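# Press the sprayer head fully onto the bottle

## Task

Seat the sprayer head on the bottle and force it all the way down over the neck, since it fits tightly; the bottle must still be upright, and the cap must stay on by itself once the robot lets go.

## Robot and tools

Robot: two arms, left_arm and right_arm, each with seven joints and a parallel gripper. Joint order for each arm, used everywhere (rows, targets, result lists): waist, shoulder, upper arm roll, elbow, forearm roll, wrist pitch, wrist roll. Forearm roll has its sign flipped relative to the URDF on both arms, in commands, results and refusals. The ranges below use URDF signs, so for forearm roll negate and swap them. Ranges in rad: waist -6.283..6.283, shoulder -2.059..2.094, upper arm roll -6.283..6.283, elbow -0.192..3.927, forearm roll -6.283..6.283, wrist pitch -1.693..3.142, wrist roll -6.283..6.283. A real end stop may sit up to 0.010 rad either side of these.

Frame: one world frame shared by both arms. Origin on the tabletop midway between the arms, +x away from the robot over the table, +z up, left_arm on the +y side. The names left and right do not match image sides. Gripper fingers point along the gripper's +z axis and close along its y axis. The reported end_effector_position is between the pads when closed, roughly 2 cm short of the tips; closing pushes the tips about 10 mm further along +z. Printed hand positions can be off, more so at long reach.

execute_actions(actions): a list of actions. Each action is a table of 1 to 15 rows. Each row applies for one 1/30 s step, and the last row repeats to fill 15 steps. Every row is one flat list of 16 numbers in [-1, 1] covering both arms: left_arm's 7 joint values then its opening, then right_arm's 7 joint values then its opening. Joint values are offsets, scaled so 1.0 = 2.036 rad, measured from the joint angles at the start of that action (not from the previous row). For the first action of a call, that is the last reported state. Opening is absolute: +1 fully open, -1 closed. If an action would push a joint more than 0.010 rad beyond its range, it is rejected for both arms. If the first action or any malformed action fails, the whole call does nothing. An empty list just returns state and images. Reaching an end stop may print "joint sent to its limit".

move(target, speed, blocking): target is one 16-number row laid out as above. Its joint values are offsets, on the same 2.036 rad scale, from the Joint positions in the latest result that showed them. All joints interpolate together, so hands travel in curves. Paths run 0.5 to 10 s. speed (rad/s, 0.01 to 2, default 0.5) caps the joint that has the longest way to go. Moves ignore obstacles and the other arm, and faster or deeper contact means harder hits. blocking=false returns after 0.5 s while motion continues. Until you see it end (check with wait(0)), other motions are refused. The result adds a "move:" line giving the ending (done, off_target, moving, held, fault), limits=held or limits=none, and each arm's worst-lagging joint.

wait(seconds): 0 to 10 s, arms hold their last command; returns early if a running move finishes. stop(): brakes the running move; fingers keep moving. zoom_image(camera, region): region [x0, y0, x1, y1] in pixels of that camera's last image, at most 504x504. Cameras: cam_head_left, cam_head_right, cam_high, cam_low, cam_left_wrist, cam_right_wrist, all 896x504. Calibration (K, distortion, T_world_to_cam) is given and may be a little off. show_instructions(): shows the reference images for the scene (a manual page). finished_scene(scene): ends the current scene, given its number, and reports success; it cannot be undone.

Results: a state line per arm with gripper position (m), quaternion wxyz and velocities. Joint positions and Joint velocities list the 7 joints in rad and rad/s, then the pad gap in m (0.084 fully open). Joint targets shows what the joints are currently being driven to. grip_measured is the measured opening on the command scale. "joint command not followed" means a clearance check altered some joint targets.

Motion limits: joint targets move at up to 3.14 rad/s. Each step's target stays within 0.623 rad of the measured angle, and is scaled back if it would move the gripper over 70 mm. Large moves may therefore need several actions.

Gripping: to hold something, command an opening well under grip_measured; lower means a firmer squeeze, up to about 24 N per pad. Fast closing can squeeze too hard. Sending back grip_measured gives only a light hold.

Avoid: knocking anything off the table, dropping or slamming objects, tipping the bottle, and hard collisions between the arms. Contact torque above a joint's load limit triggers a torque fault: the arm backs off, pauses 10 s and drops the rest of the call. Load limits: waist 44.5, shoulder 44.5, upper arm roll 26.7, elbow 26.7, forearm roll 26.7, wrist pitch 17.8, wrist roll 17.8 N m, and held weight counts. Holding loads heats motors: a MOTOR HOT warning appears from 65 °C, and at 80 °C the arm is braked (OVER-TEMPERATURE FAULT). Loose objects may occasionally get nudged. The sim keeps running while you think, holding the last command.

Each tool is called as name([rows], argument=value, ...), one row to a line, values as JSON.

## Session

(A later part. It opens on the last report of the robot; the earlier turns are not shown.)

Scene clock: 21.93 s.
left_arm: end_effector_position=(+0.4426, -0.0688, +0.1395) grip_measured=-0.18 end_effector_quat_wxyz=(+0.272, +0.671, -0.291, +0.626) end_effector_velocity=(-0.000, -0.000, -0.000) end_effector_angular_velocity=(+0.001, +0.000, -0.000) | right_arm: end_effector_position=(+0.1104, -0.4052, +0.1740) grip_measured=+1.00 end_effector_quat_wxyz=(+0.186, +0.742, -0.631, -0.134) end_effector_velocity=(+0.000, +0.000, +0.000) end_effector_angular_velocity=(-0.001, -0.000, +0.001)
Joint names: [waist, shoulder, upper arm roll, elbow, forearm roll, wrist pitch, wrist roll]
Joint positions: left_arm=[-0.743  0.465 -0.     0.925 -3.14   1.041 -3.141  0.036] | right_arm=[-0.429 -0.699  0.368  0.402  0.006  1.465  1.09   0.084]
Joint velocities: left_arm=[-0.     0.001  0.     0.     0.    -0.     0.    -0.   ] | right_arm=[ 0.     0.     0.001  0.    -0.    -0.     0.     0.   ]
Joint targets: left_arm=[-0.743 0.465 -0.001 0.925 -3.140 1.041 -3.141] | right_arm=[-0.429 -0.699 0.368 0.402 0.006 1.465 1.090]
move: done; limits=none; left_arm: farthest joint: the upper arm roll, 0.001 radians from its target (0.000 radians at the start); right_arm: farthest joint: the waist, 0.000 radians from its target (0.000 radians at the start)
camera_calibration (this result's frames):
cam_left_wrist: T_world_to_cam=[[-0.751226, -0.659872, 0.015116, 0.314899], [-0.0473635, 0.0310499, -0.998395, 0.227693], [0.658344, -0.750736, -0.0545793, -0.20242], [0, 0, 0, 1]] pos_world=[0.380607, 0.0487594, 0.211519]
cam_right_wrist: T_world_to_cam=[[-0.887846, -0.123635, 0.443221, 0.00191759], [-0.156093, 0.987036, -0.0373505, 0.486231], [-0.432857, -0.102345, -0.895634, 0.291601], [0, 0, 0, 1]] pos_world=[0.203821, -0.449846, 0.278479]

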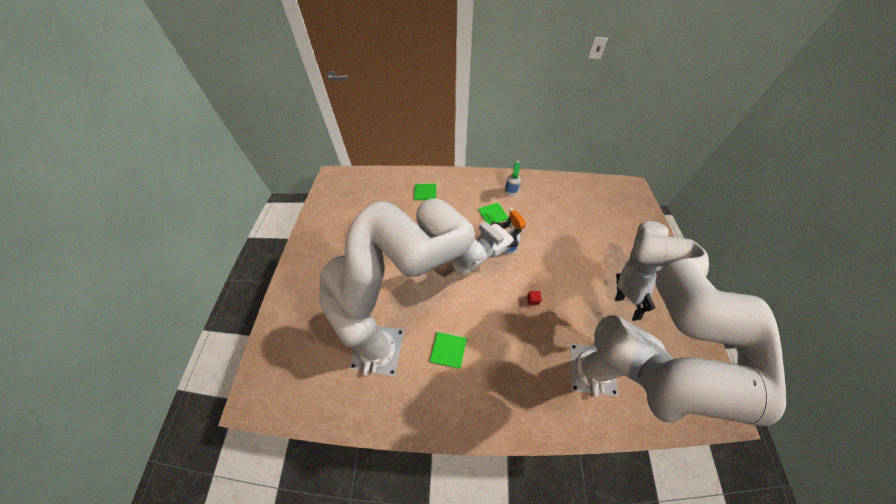

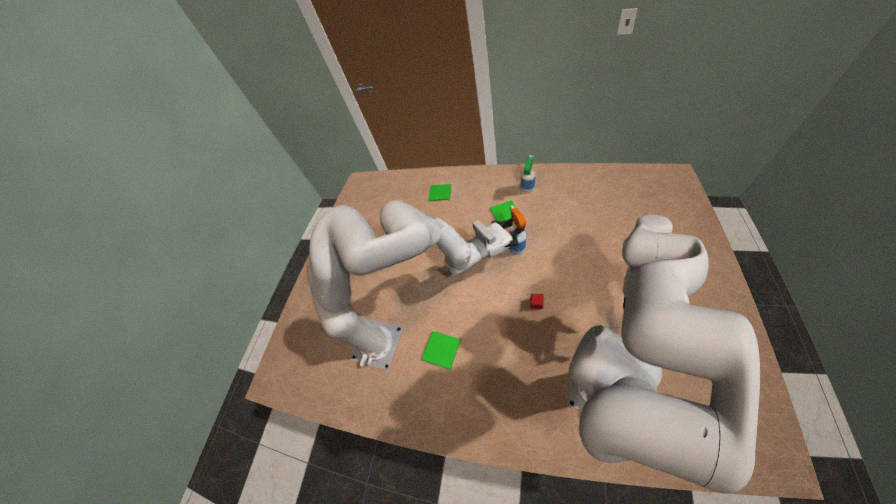

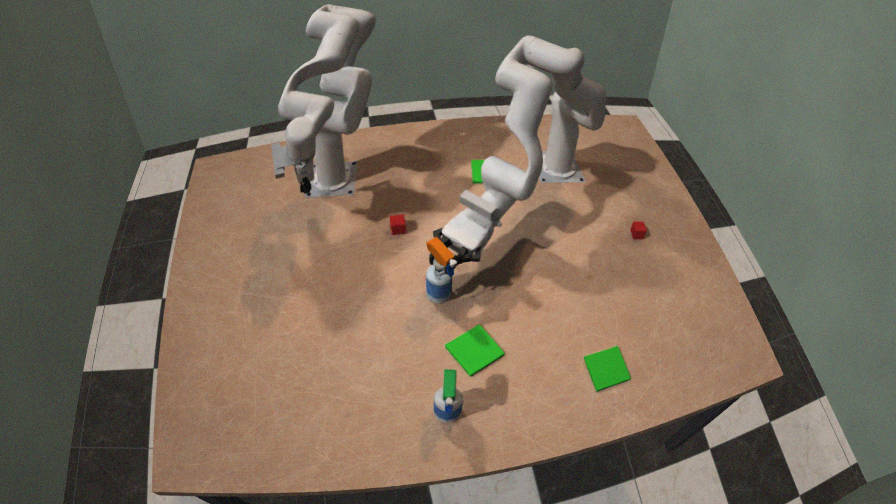

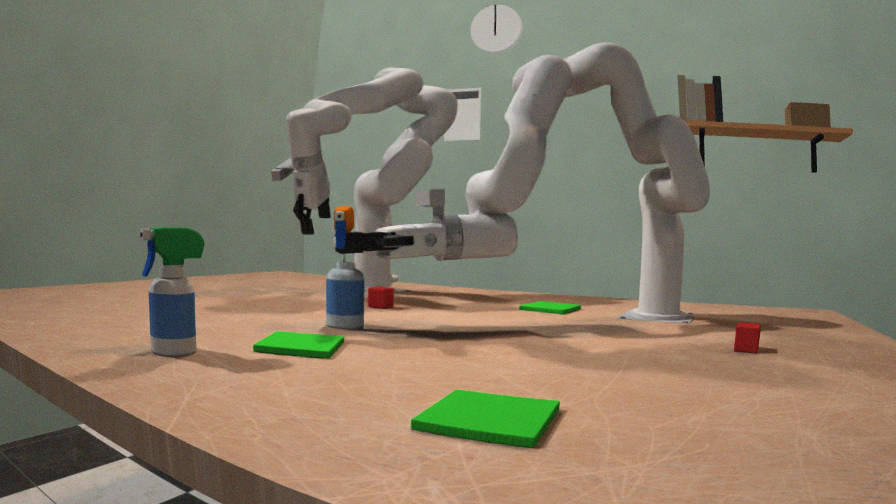

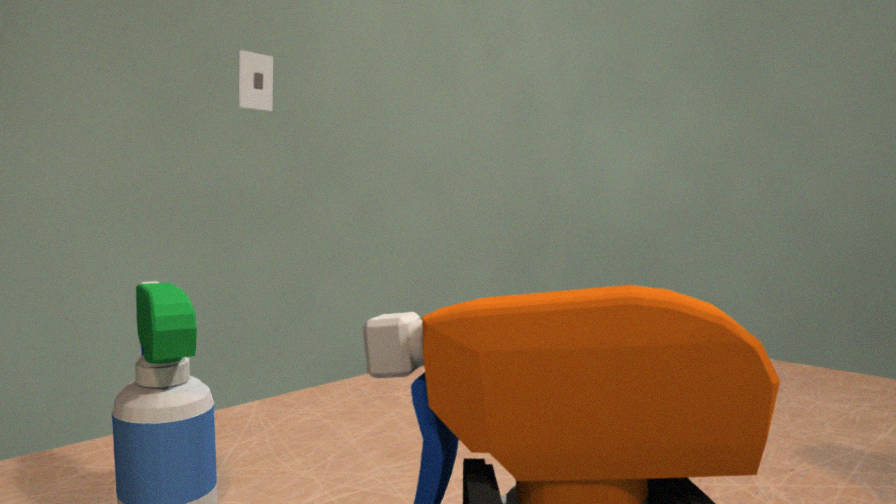

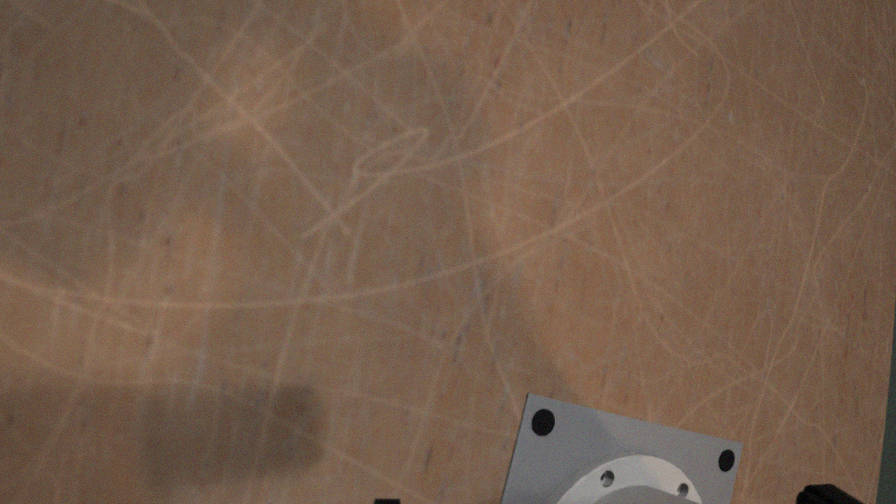

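Need r −3 mm, t −3 mm, down 25 mm.

move(target=[-0.0025,0.0305,0,0,0,0.0305,0,-0.7,0,0,0,0,0,0,0,1], speed=0.03)

move(target=[0,0,0,0,0,0,0,0.05,0,0,0,0,0,0,0,1])

move(target=[0,-0.044,0,-0.09,0,0.046,0,0.05,0,0,0,0,0,0,0,1], speed=0.15)

zoom_image(camera="cam_low", region=[270,190,430,320])

Scene clock: 25.07 s.
left_arm: end_effector_position=(+0.4393, -0.0700, +0.1189) grip_measured=-0.18 end_effector_quat_wxyz=(+0.275, +0.666, -0.291, +0.629) end_effector_velocity=(-0.001, +0.001, -0.000) end_effector_angular_velocity=(+0.000, -0.001, -0.001) | right_arm: end_effector_position=(+0.1104, -0.4052, +0.1740) grip_measured=+1.00 end_effector_quat_wxyz=(+0.186, +0.742, -0.631, -0.134) end_effector_velocity=(-0.000, -0.000, +0.000) end_effector_angular_velocity=(+0.000, +0.000, -0.001)
Joint names: [waist, shoulder, upper arm roll, elbow, forearm roll, wrist pitch, wrist roll]
Joint positions: left_arm=[-0.748  0.525 -0.     0.926 -3.14   1.113 -3.141  0.036] | right_arm=[-0.429 -0.699  0.368  0.402  0.006  1.465  1.09   0.084]
Joint velocities: left_arm=[-0.001 -0.002  0.    -0.004 -0.     0.004  0.     0.   ] | right_arm=[-0.     0.    -0.001  0.    -0.     0.     0.     0.   ]
Joint targets: left_arm=[-0.748 0.527 -0.000 0.925 -3.140 1.103 -3.141] | right_arm=[-0.429 -0.699 0.368 0.402 0.006 1.465 1.090]
move: done; limits=none; left_arm: farthest joint: the wrist pitch, 0.010 radians from its target (0.062 radians at the start); right_arm: farthest joint: the waist, 0.000 radians from its target (0.000 radians at the start)
camera_calibration (this result's frames):
cam_left_wrist: T_world_to_cam=[[-0.754651, -0.65596, 0.0147492, 0.31374], [-0.0386454, 0.0219971, -0.999011, 0.202575], [0.654987, -0.754475, -0.04195, -0.202544], [0, 0, 0, 1]] pos_world=[0.377257, 0.0485308, 0.18925]
cam_right_wrist: T_world_to_cam=[[-0.887846, -0.123634, 0.443221, 0.00191773], [-0.156093, 0.987036, -0.0373507, 0.486231], [-0.432857, -0.102345, -0.895634, 0.291601], [0, 0, 0, 1]] pos_world=[0.203821, -0.449846, 0.278479]

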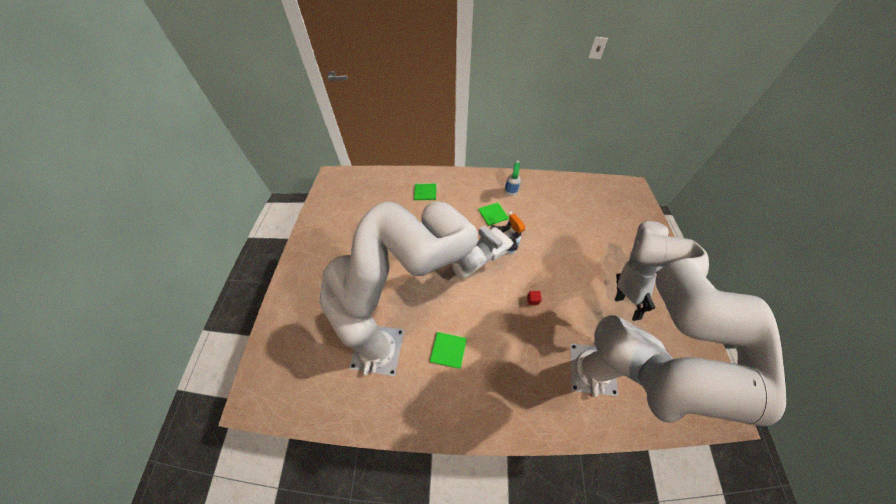

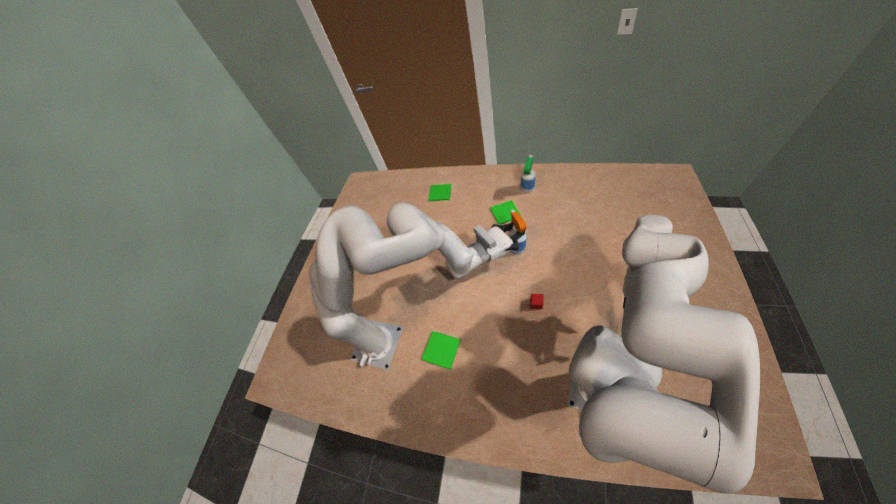

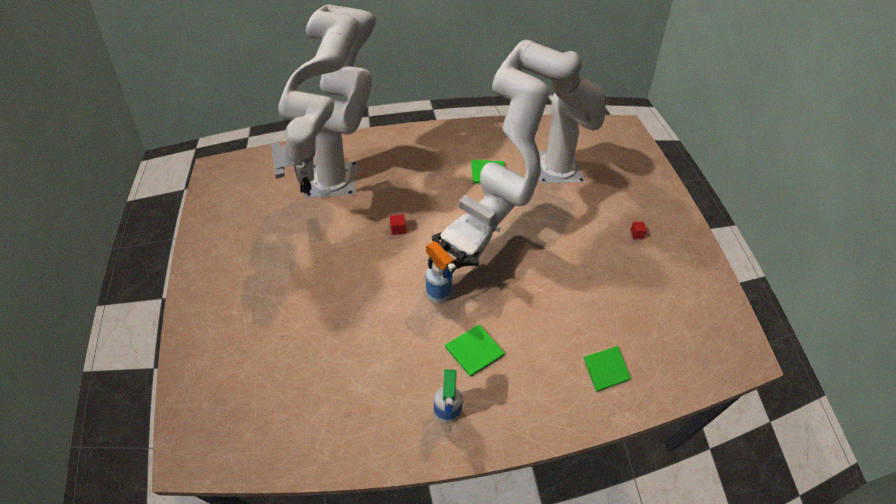

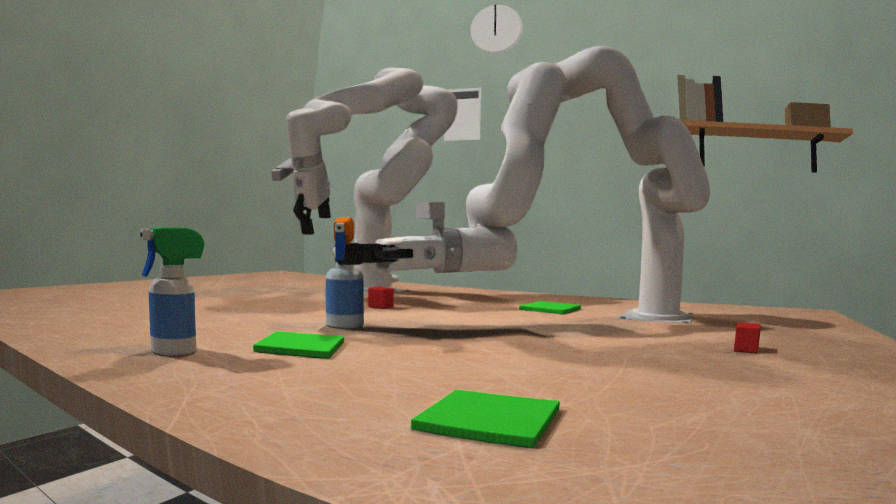

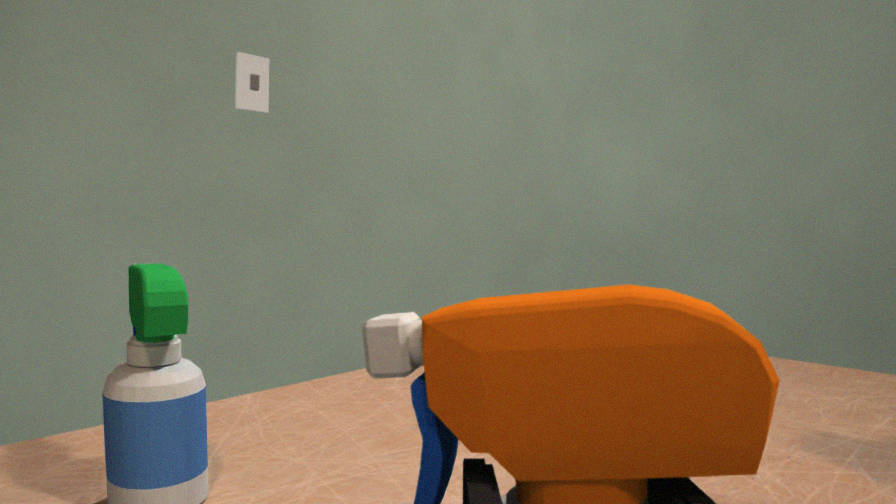

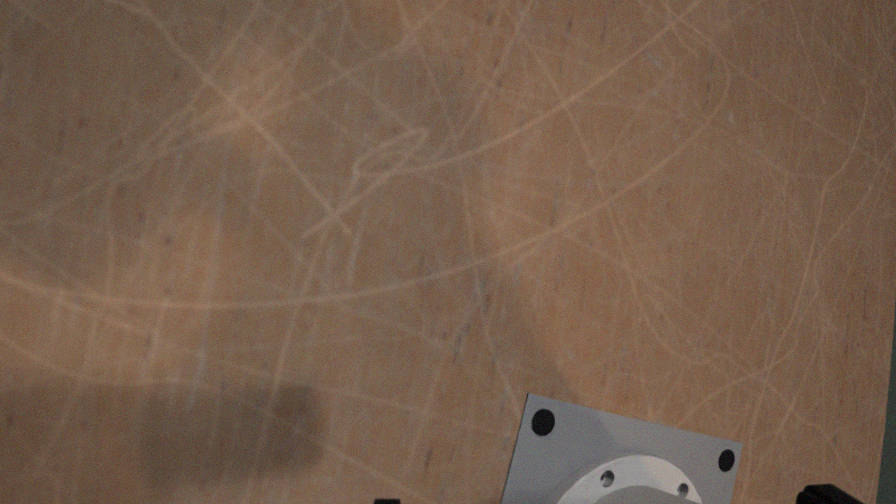

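Scene clock: 25.57 s.
left_arm: end_effector_position=(+0.4395, -0.0701, +0.1196) grip_measured=+0.04 end_effector_quat_wxyz=(+0.276, +0.665, -0.291, +0.630) end_effector_velocity=(-0.001, -0.001, +0.000) end_effector_angular_velocity=(+0.001, +0.001, -0.003) | right_arm: end_effector_position=(+0.1104, -0.4052, +0.1740) grip_measured=+1.00 end_effector_quat_wxyz=(+0.186, +0.742, -0.631, -0.134) end_effector_velocity=(-0.000, -0.000, +0.000) end_effector_angular_velocity=(+0.001, -0.000, -0.002)
Joint names: [waist, shoulder, upper arm roll, elbow, forearm roll, wrist pitch, wrist roll]
Joint positions: left_arm=[-0.748  0.525 -0.001  0.925 -3.14   1.118 -3.141  0.046] | right_arm=[-0.429 -0.699  0.368  0.402  0.006  1.465  1.09   0.084]
Joint velocities: left_arm=[-0.001 -0.001 -0.001  0.001 -0.002 -0.004 -0.     0.   ] | right_arm=[-0.     0.    -0.002  0.     0.     0.     0.    -0.   ]
Joint targets: left_arm=[-0.748 0.525 -0.000 0.926 -3.140 1.113 -3.141] | right_arm=[-0.429 -0.699 0.368 0.402 0.006 1.465 1.090]
move: done; limits=none; left_arm: farthest joint: the wrist pitch, 0.005 radians from its target (0.000 radians at the start); right_arm: farthest joint: the waist, 0.000 radians from its target (0.000 radians at the start)
camera_calibration (this result's frames):
cam_left_wrist: T_world_to_cam=[[-0.754659, -0.655954, 0.0146255, 0.313771], [-0.0359609, 0.0190942, -0.999171, 0.201936], [0.655131, -0.754559, -0.0379983, -0.203295], [0, 0, 0, 1]] pos_world=[0.377236, 0.0485651, 0.189455]
cam_right_wrist: T_world_to_cam=[[-0.887846, -0.123634, 0.443221, 0.00191776], [-0.156093, 0.987036, -0.0373508, 0.486231], [-0.432857, -0.102345, -0.895634, 0.291601], [0, 0, 0, 1]] pos_world=[0.203821, -0.449846, 0.278479]

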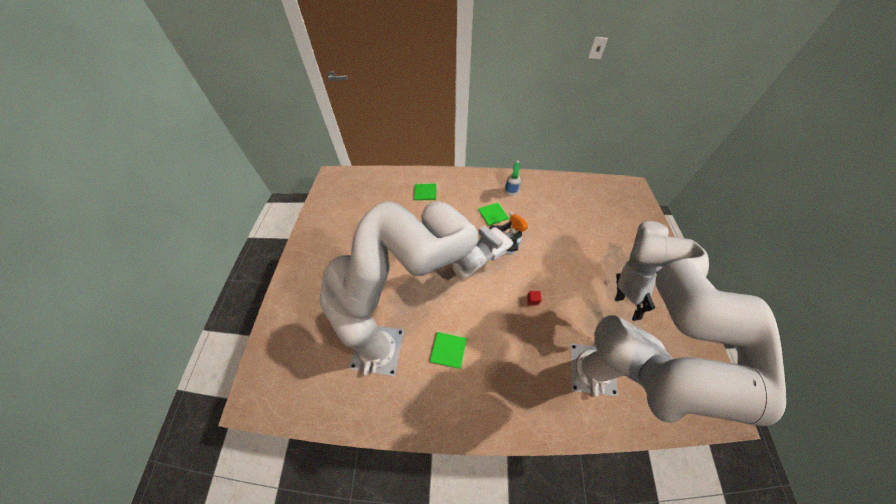

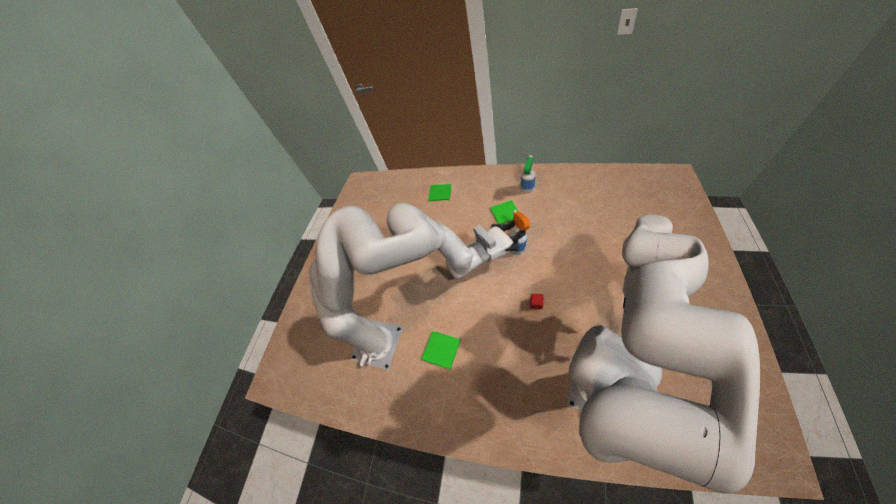

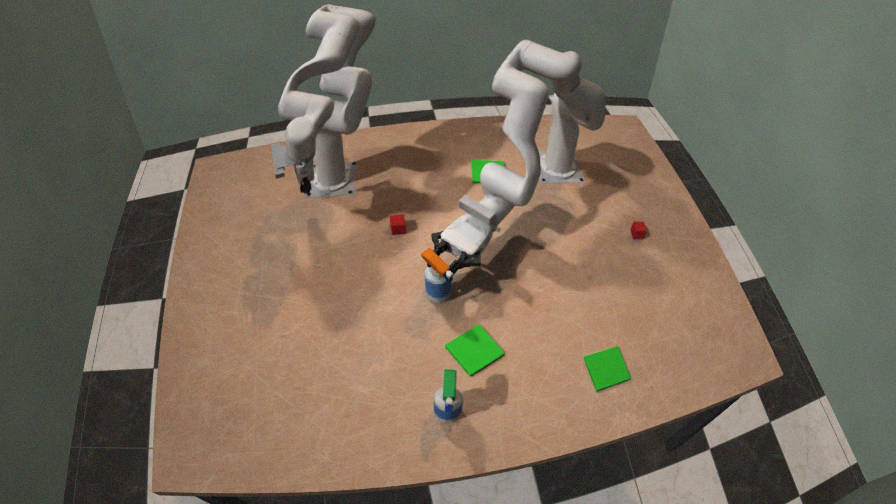

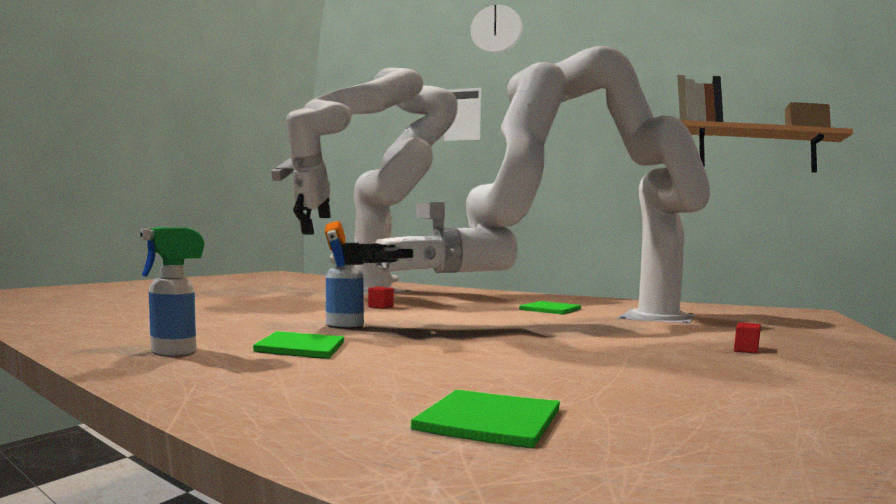

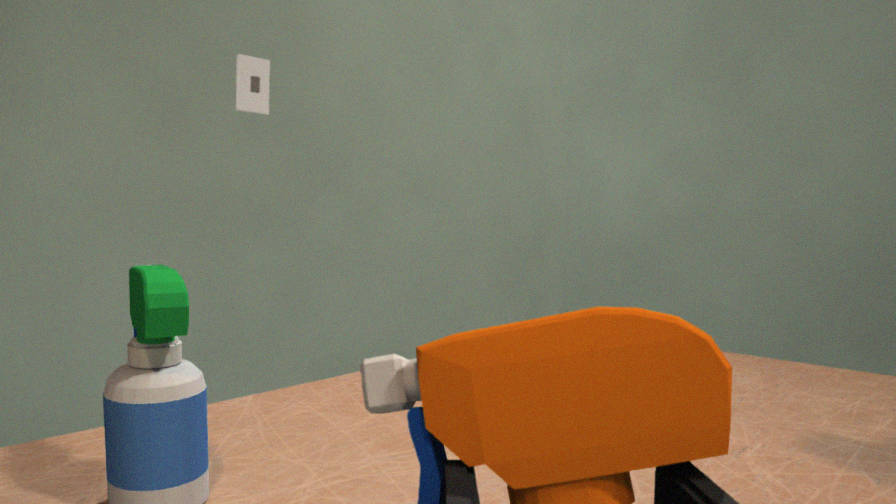

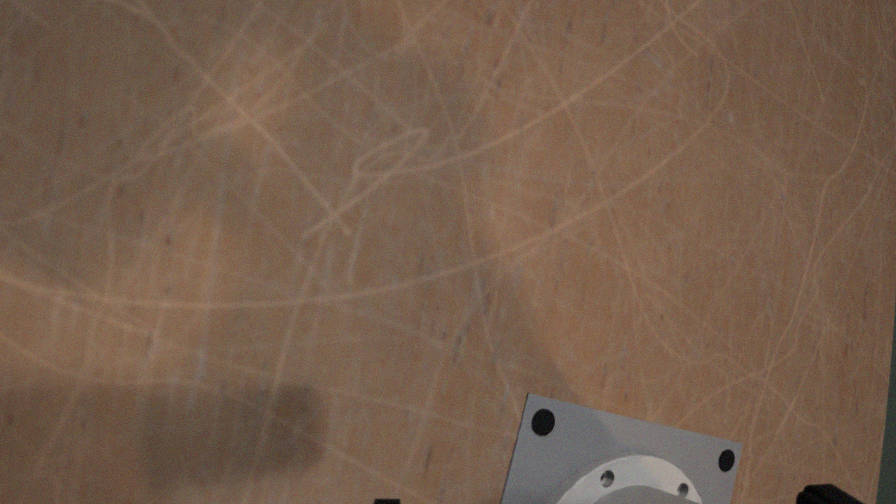

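Scene clock: 27.30 s.
left_arm: end_effector_position=(+0.4064, -0.0342, +0.1176) grip_measured=+0.04 end_effector_quat_wxyz=(+0.275, +0.665, -0.291, +0.630) end_effector_velocity=(+0.000, -0.001, +0.003) end_effector_angular_velocity=(-0.005, -0.004, -0.002) | right_arm: end_effector_position=(+0.1104, -0.4052, +0.1740) grip_measured=+1.00 end_effector_quat_wxyz=(+0.186, +0.742, -0.631, -0.134) end_effector_velocity=(-0.000, +0.000, -0.000) end_effector_angular_velocity=(-0.001, +0.001, +0.001)
Joint names: [waist, shoulder, upper arm roll, elbow, forearm roll, wrist pitch, wrist roll]
Joint positions: left_arm=[-0.748  0.436 -0.     0.742 -3.14   1.211 -3.141  0.046] | right_arm=[-0.429 -0.699  0.368  0.402  0.006  1.465  1.09   0.084]
Joint velocities: left_arm=[-0.    -0.003 -0.     0.    -0.001  0.004 -0.    -0.   ] | right_arm=[-0.     0.     0.001 -0.     0.     0.     0.     0.   ]
Joint targets: left_arm=[-0.748 0.436 -0.001 0.742 -3.140 1.211 -3.141] | right_arm=[-0.429 -0.699 0.368 0.402 0.006 1.465 1.090]
move: done; limits=none; left_arm: farthest joint: the shoulder, 0.001 radians from its target (0.090 radians at the start); right_arm: farthest joint: the waist, 0.000 radians from its target (0.000 radians at the start)
camera_calibration (this result's frames):
cam_left_wrist: T_world_to_cam=[[-0.754595, -0.656031, 0.0144609, 0.3124], [-0.0364051, 0.0198507, -0.99914, 0.198266], [0.65518, -0.754473, -0.0388621, -0.154543], [0, 0, 0, 1]] pos_world=[0.344208, 0.0844099, 0.187572]
cam_right_wrist: T_world_to_cam=[[-0.887846, -0.123634, 0.443221, 0.0019178], [-0.156092, 0.987036, -0.0373508, 0.486231], [-0.432857, -0.102345, -0.895634, 0.291601], [0, 0, 0, 1]] pos_world=[0.203821, -0.449846, 0.278479]

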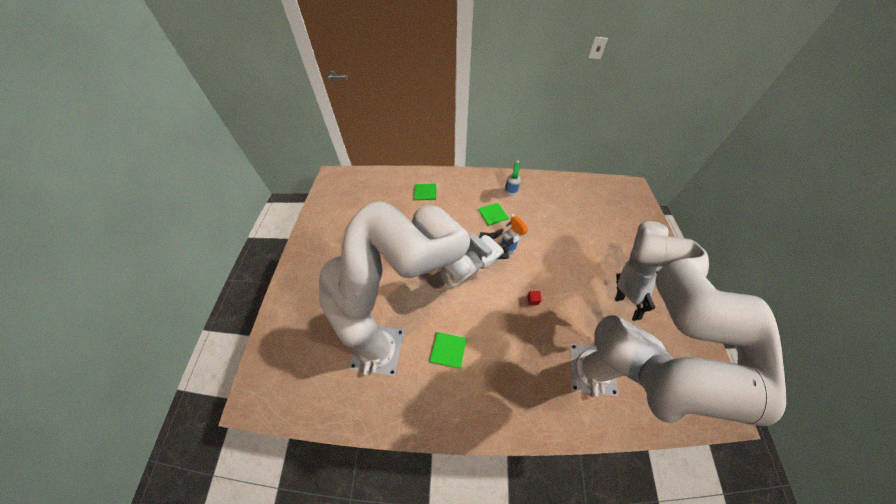

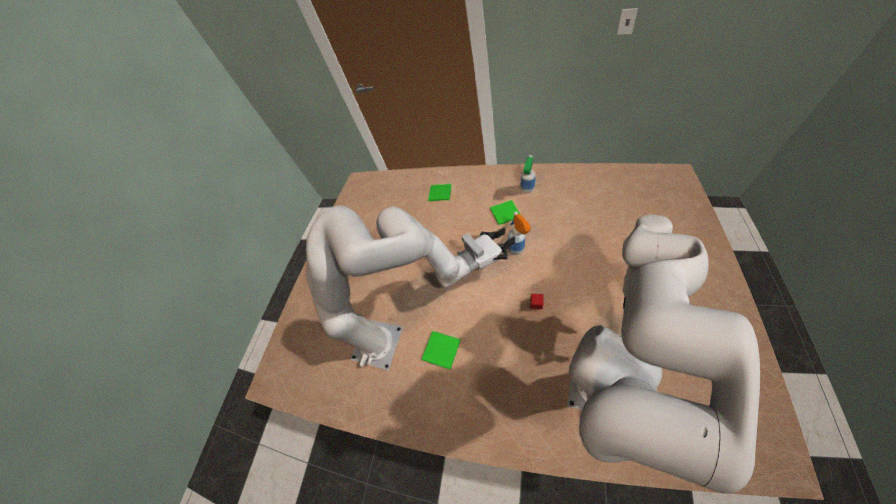

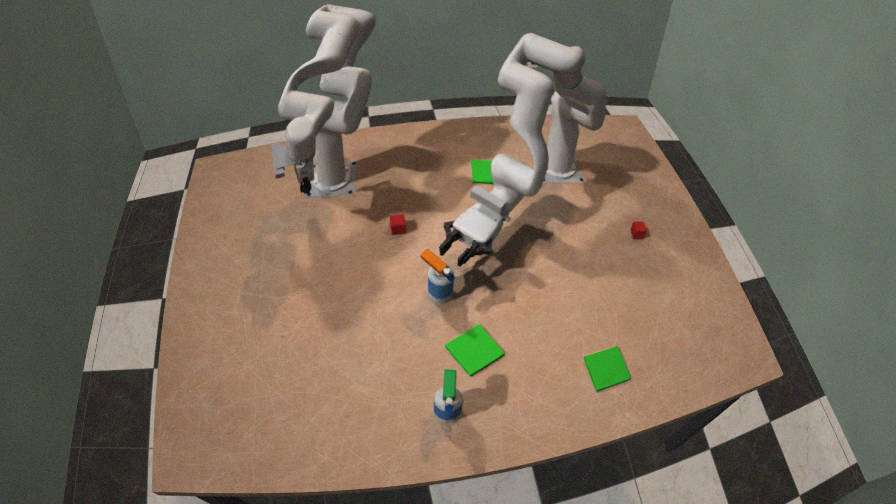

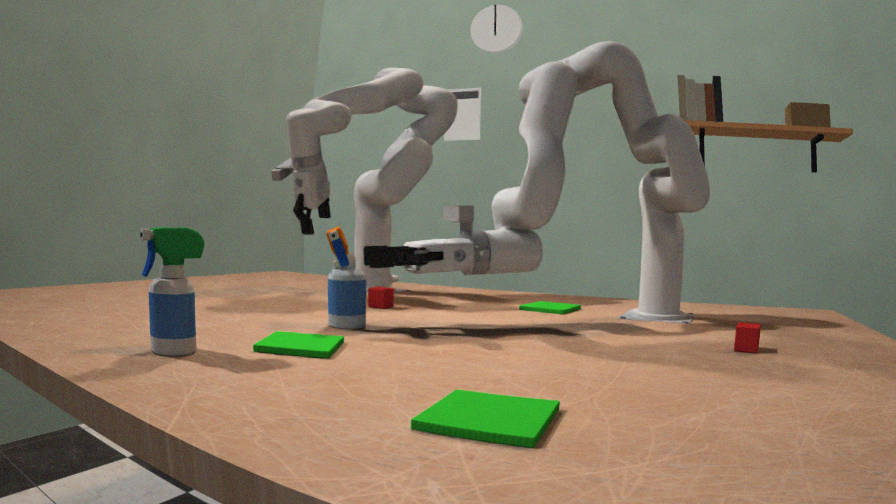

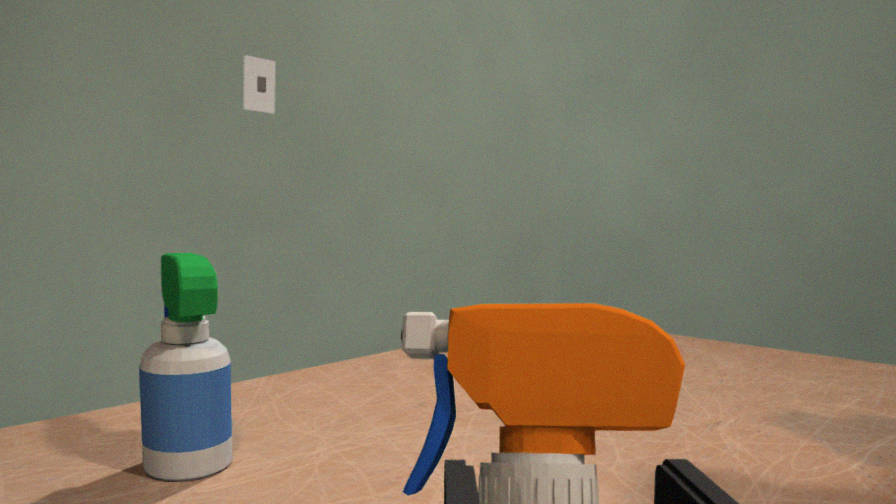

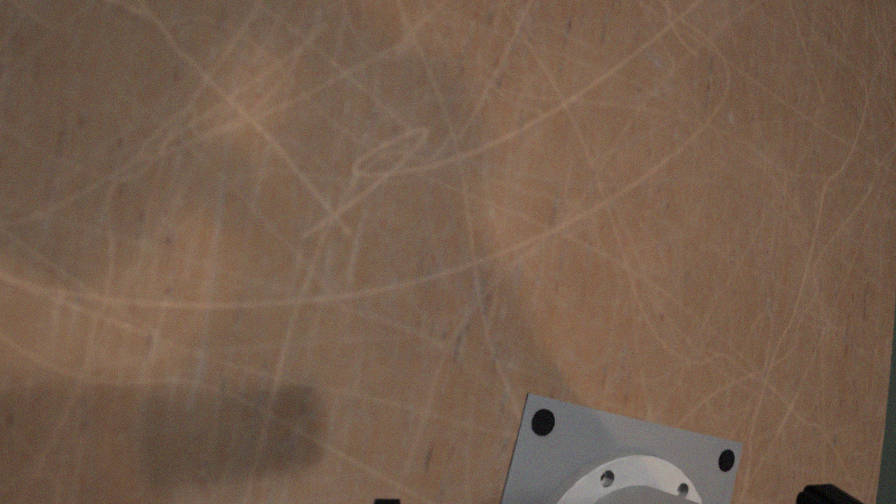

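Region (270, 190, 430, 320) of cam_low's 896x504 image, scaled by 3.150, with more detail than that image has; it fills the top 410 rows of this view, and the rest is white.

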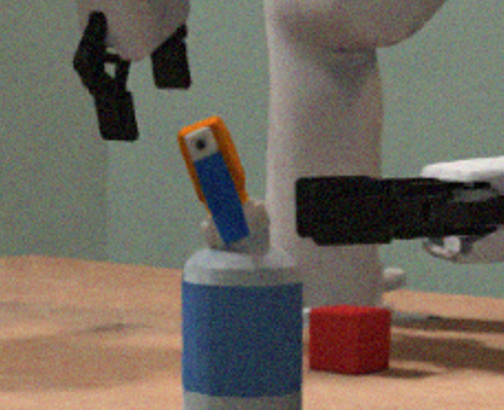

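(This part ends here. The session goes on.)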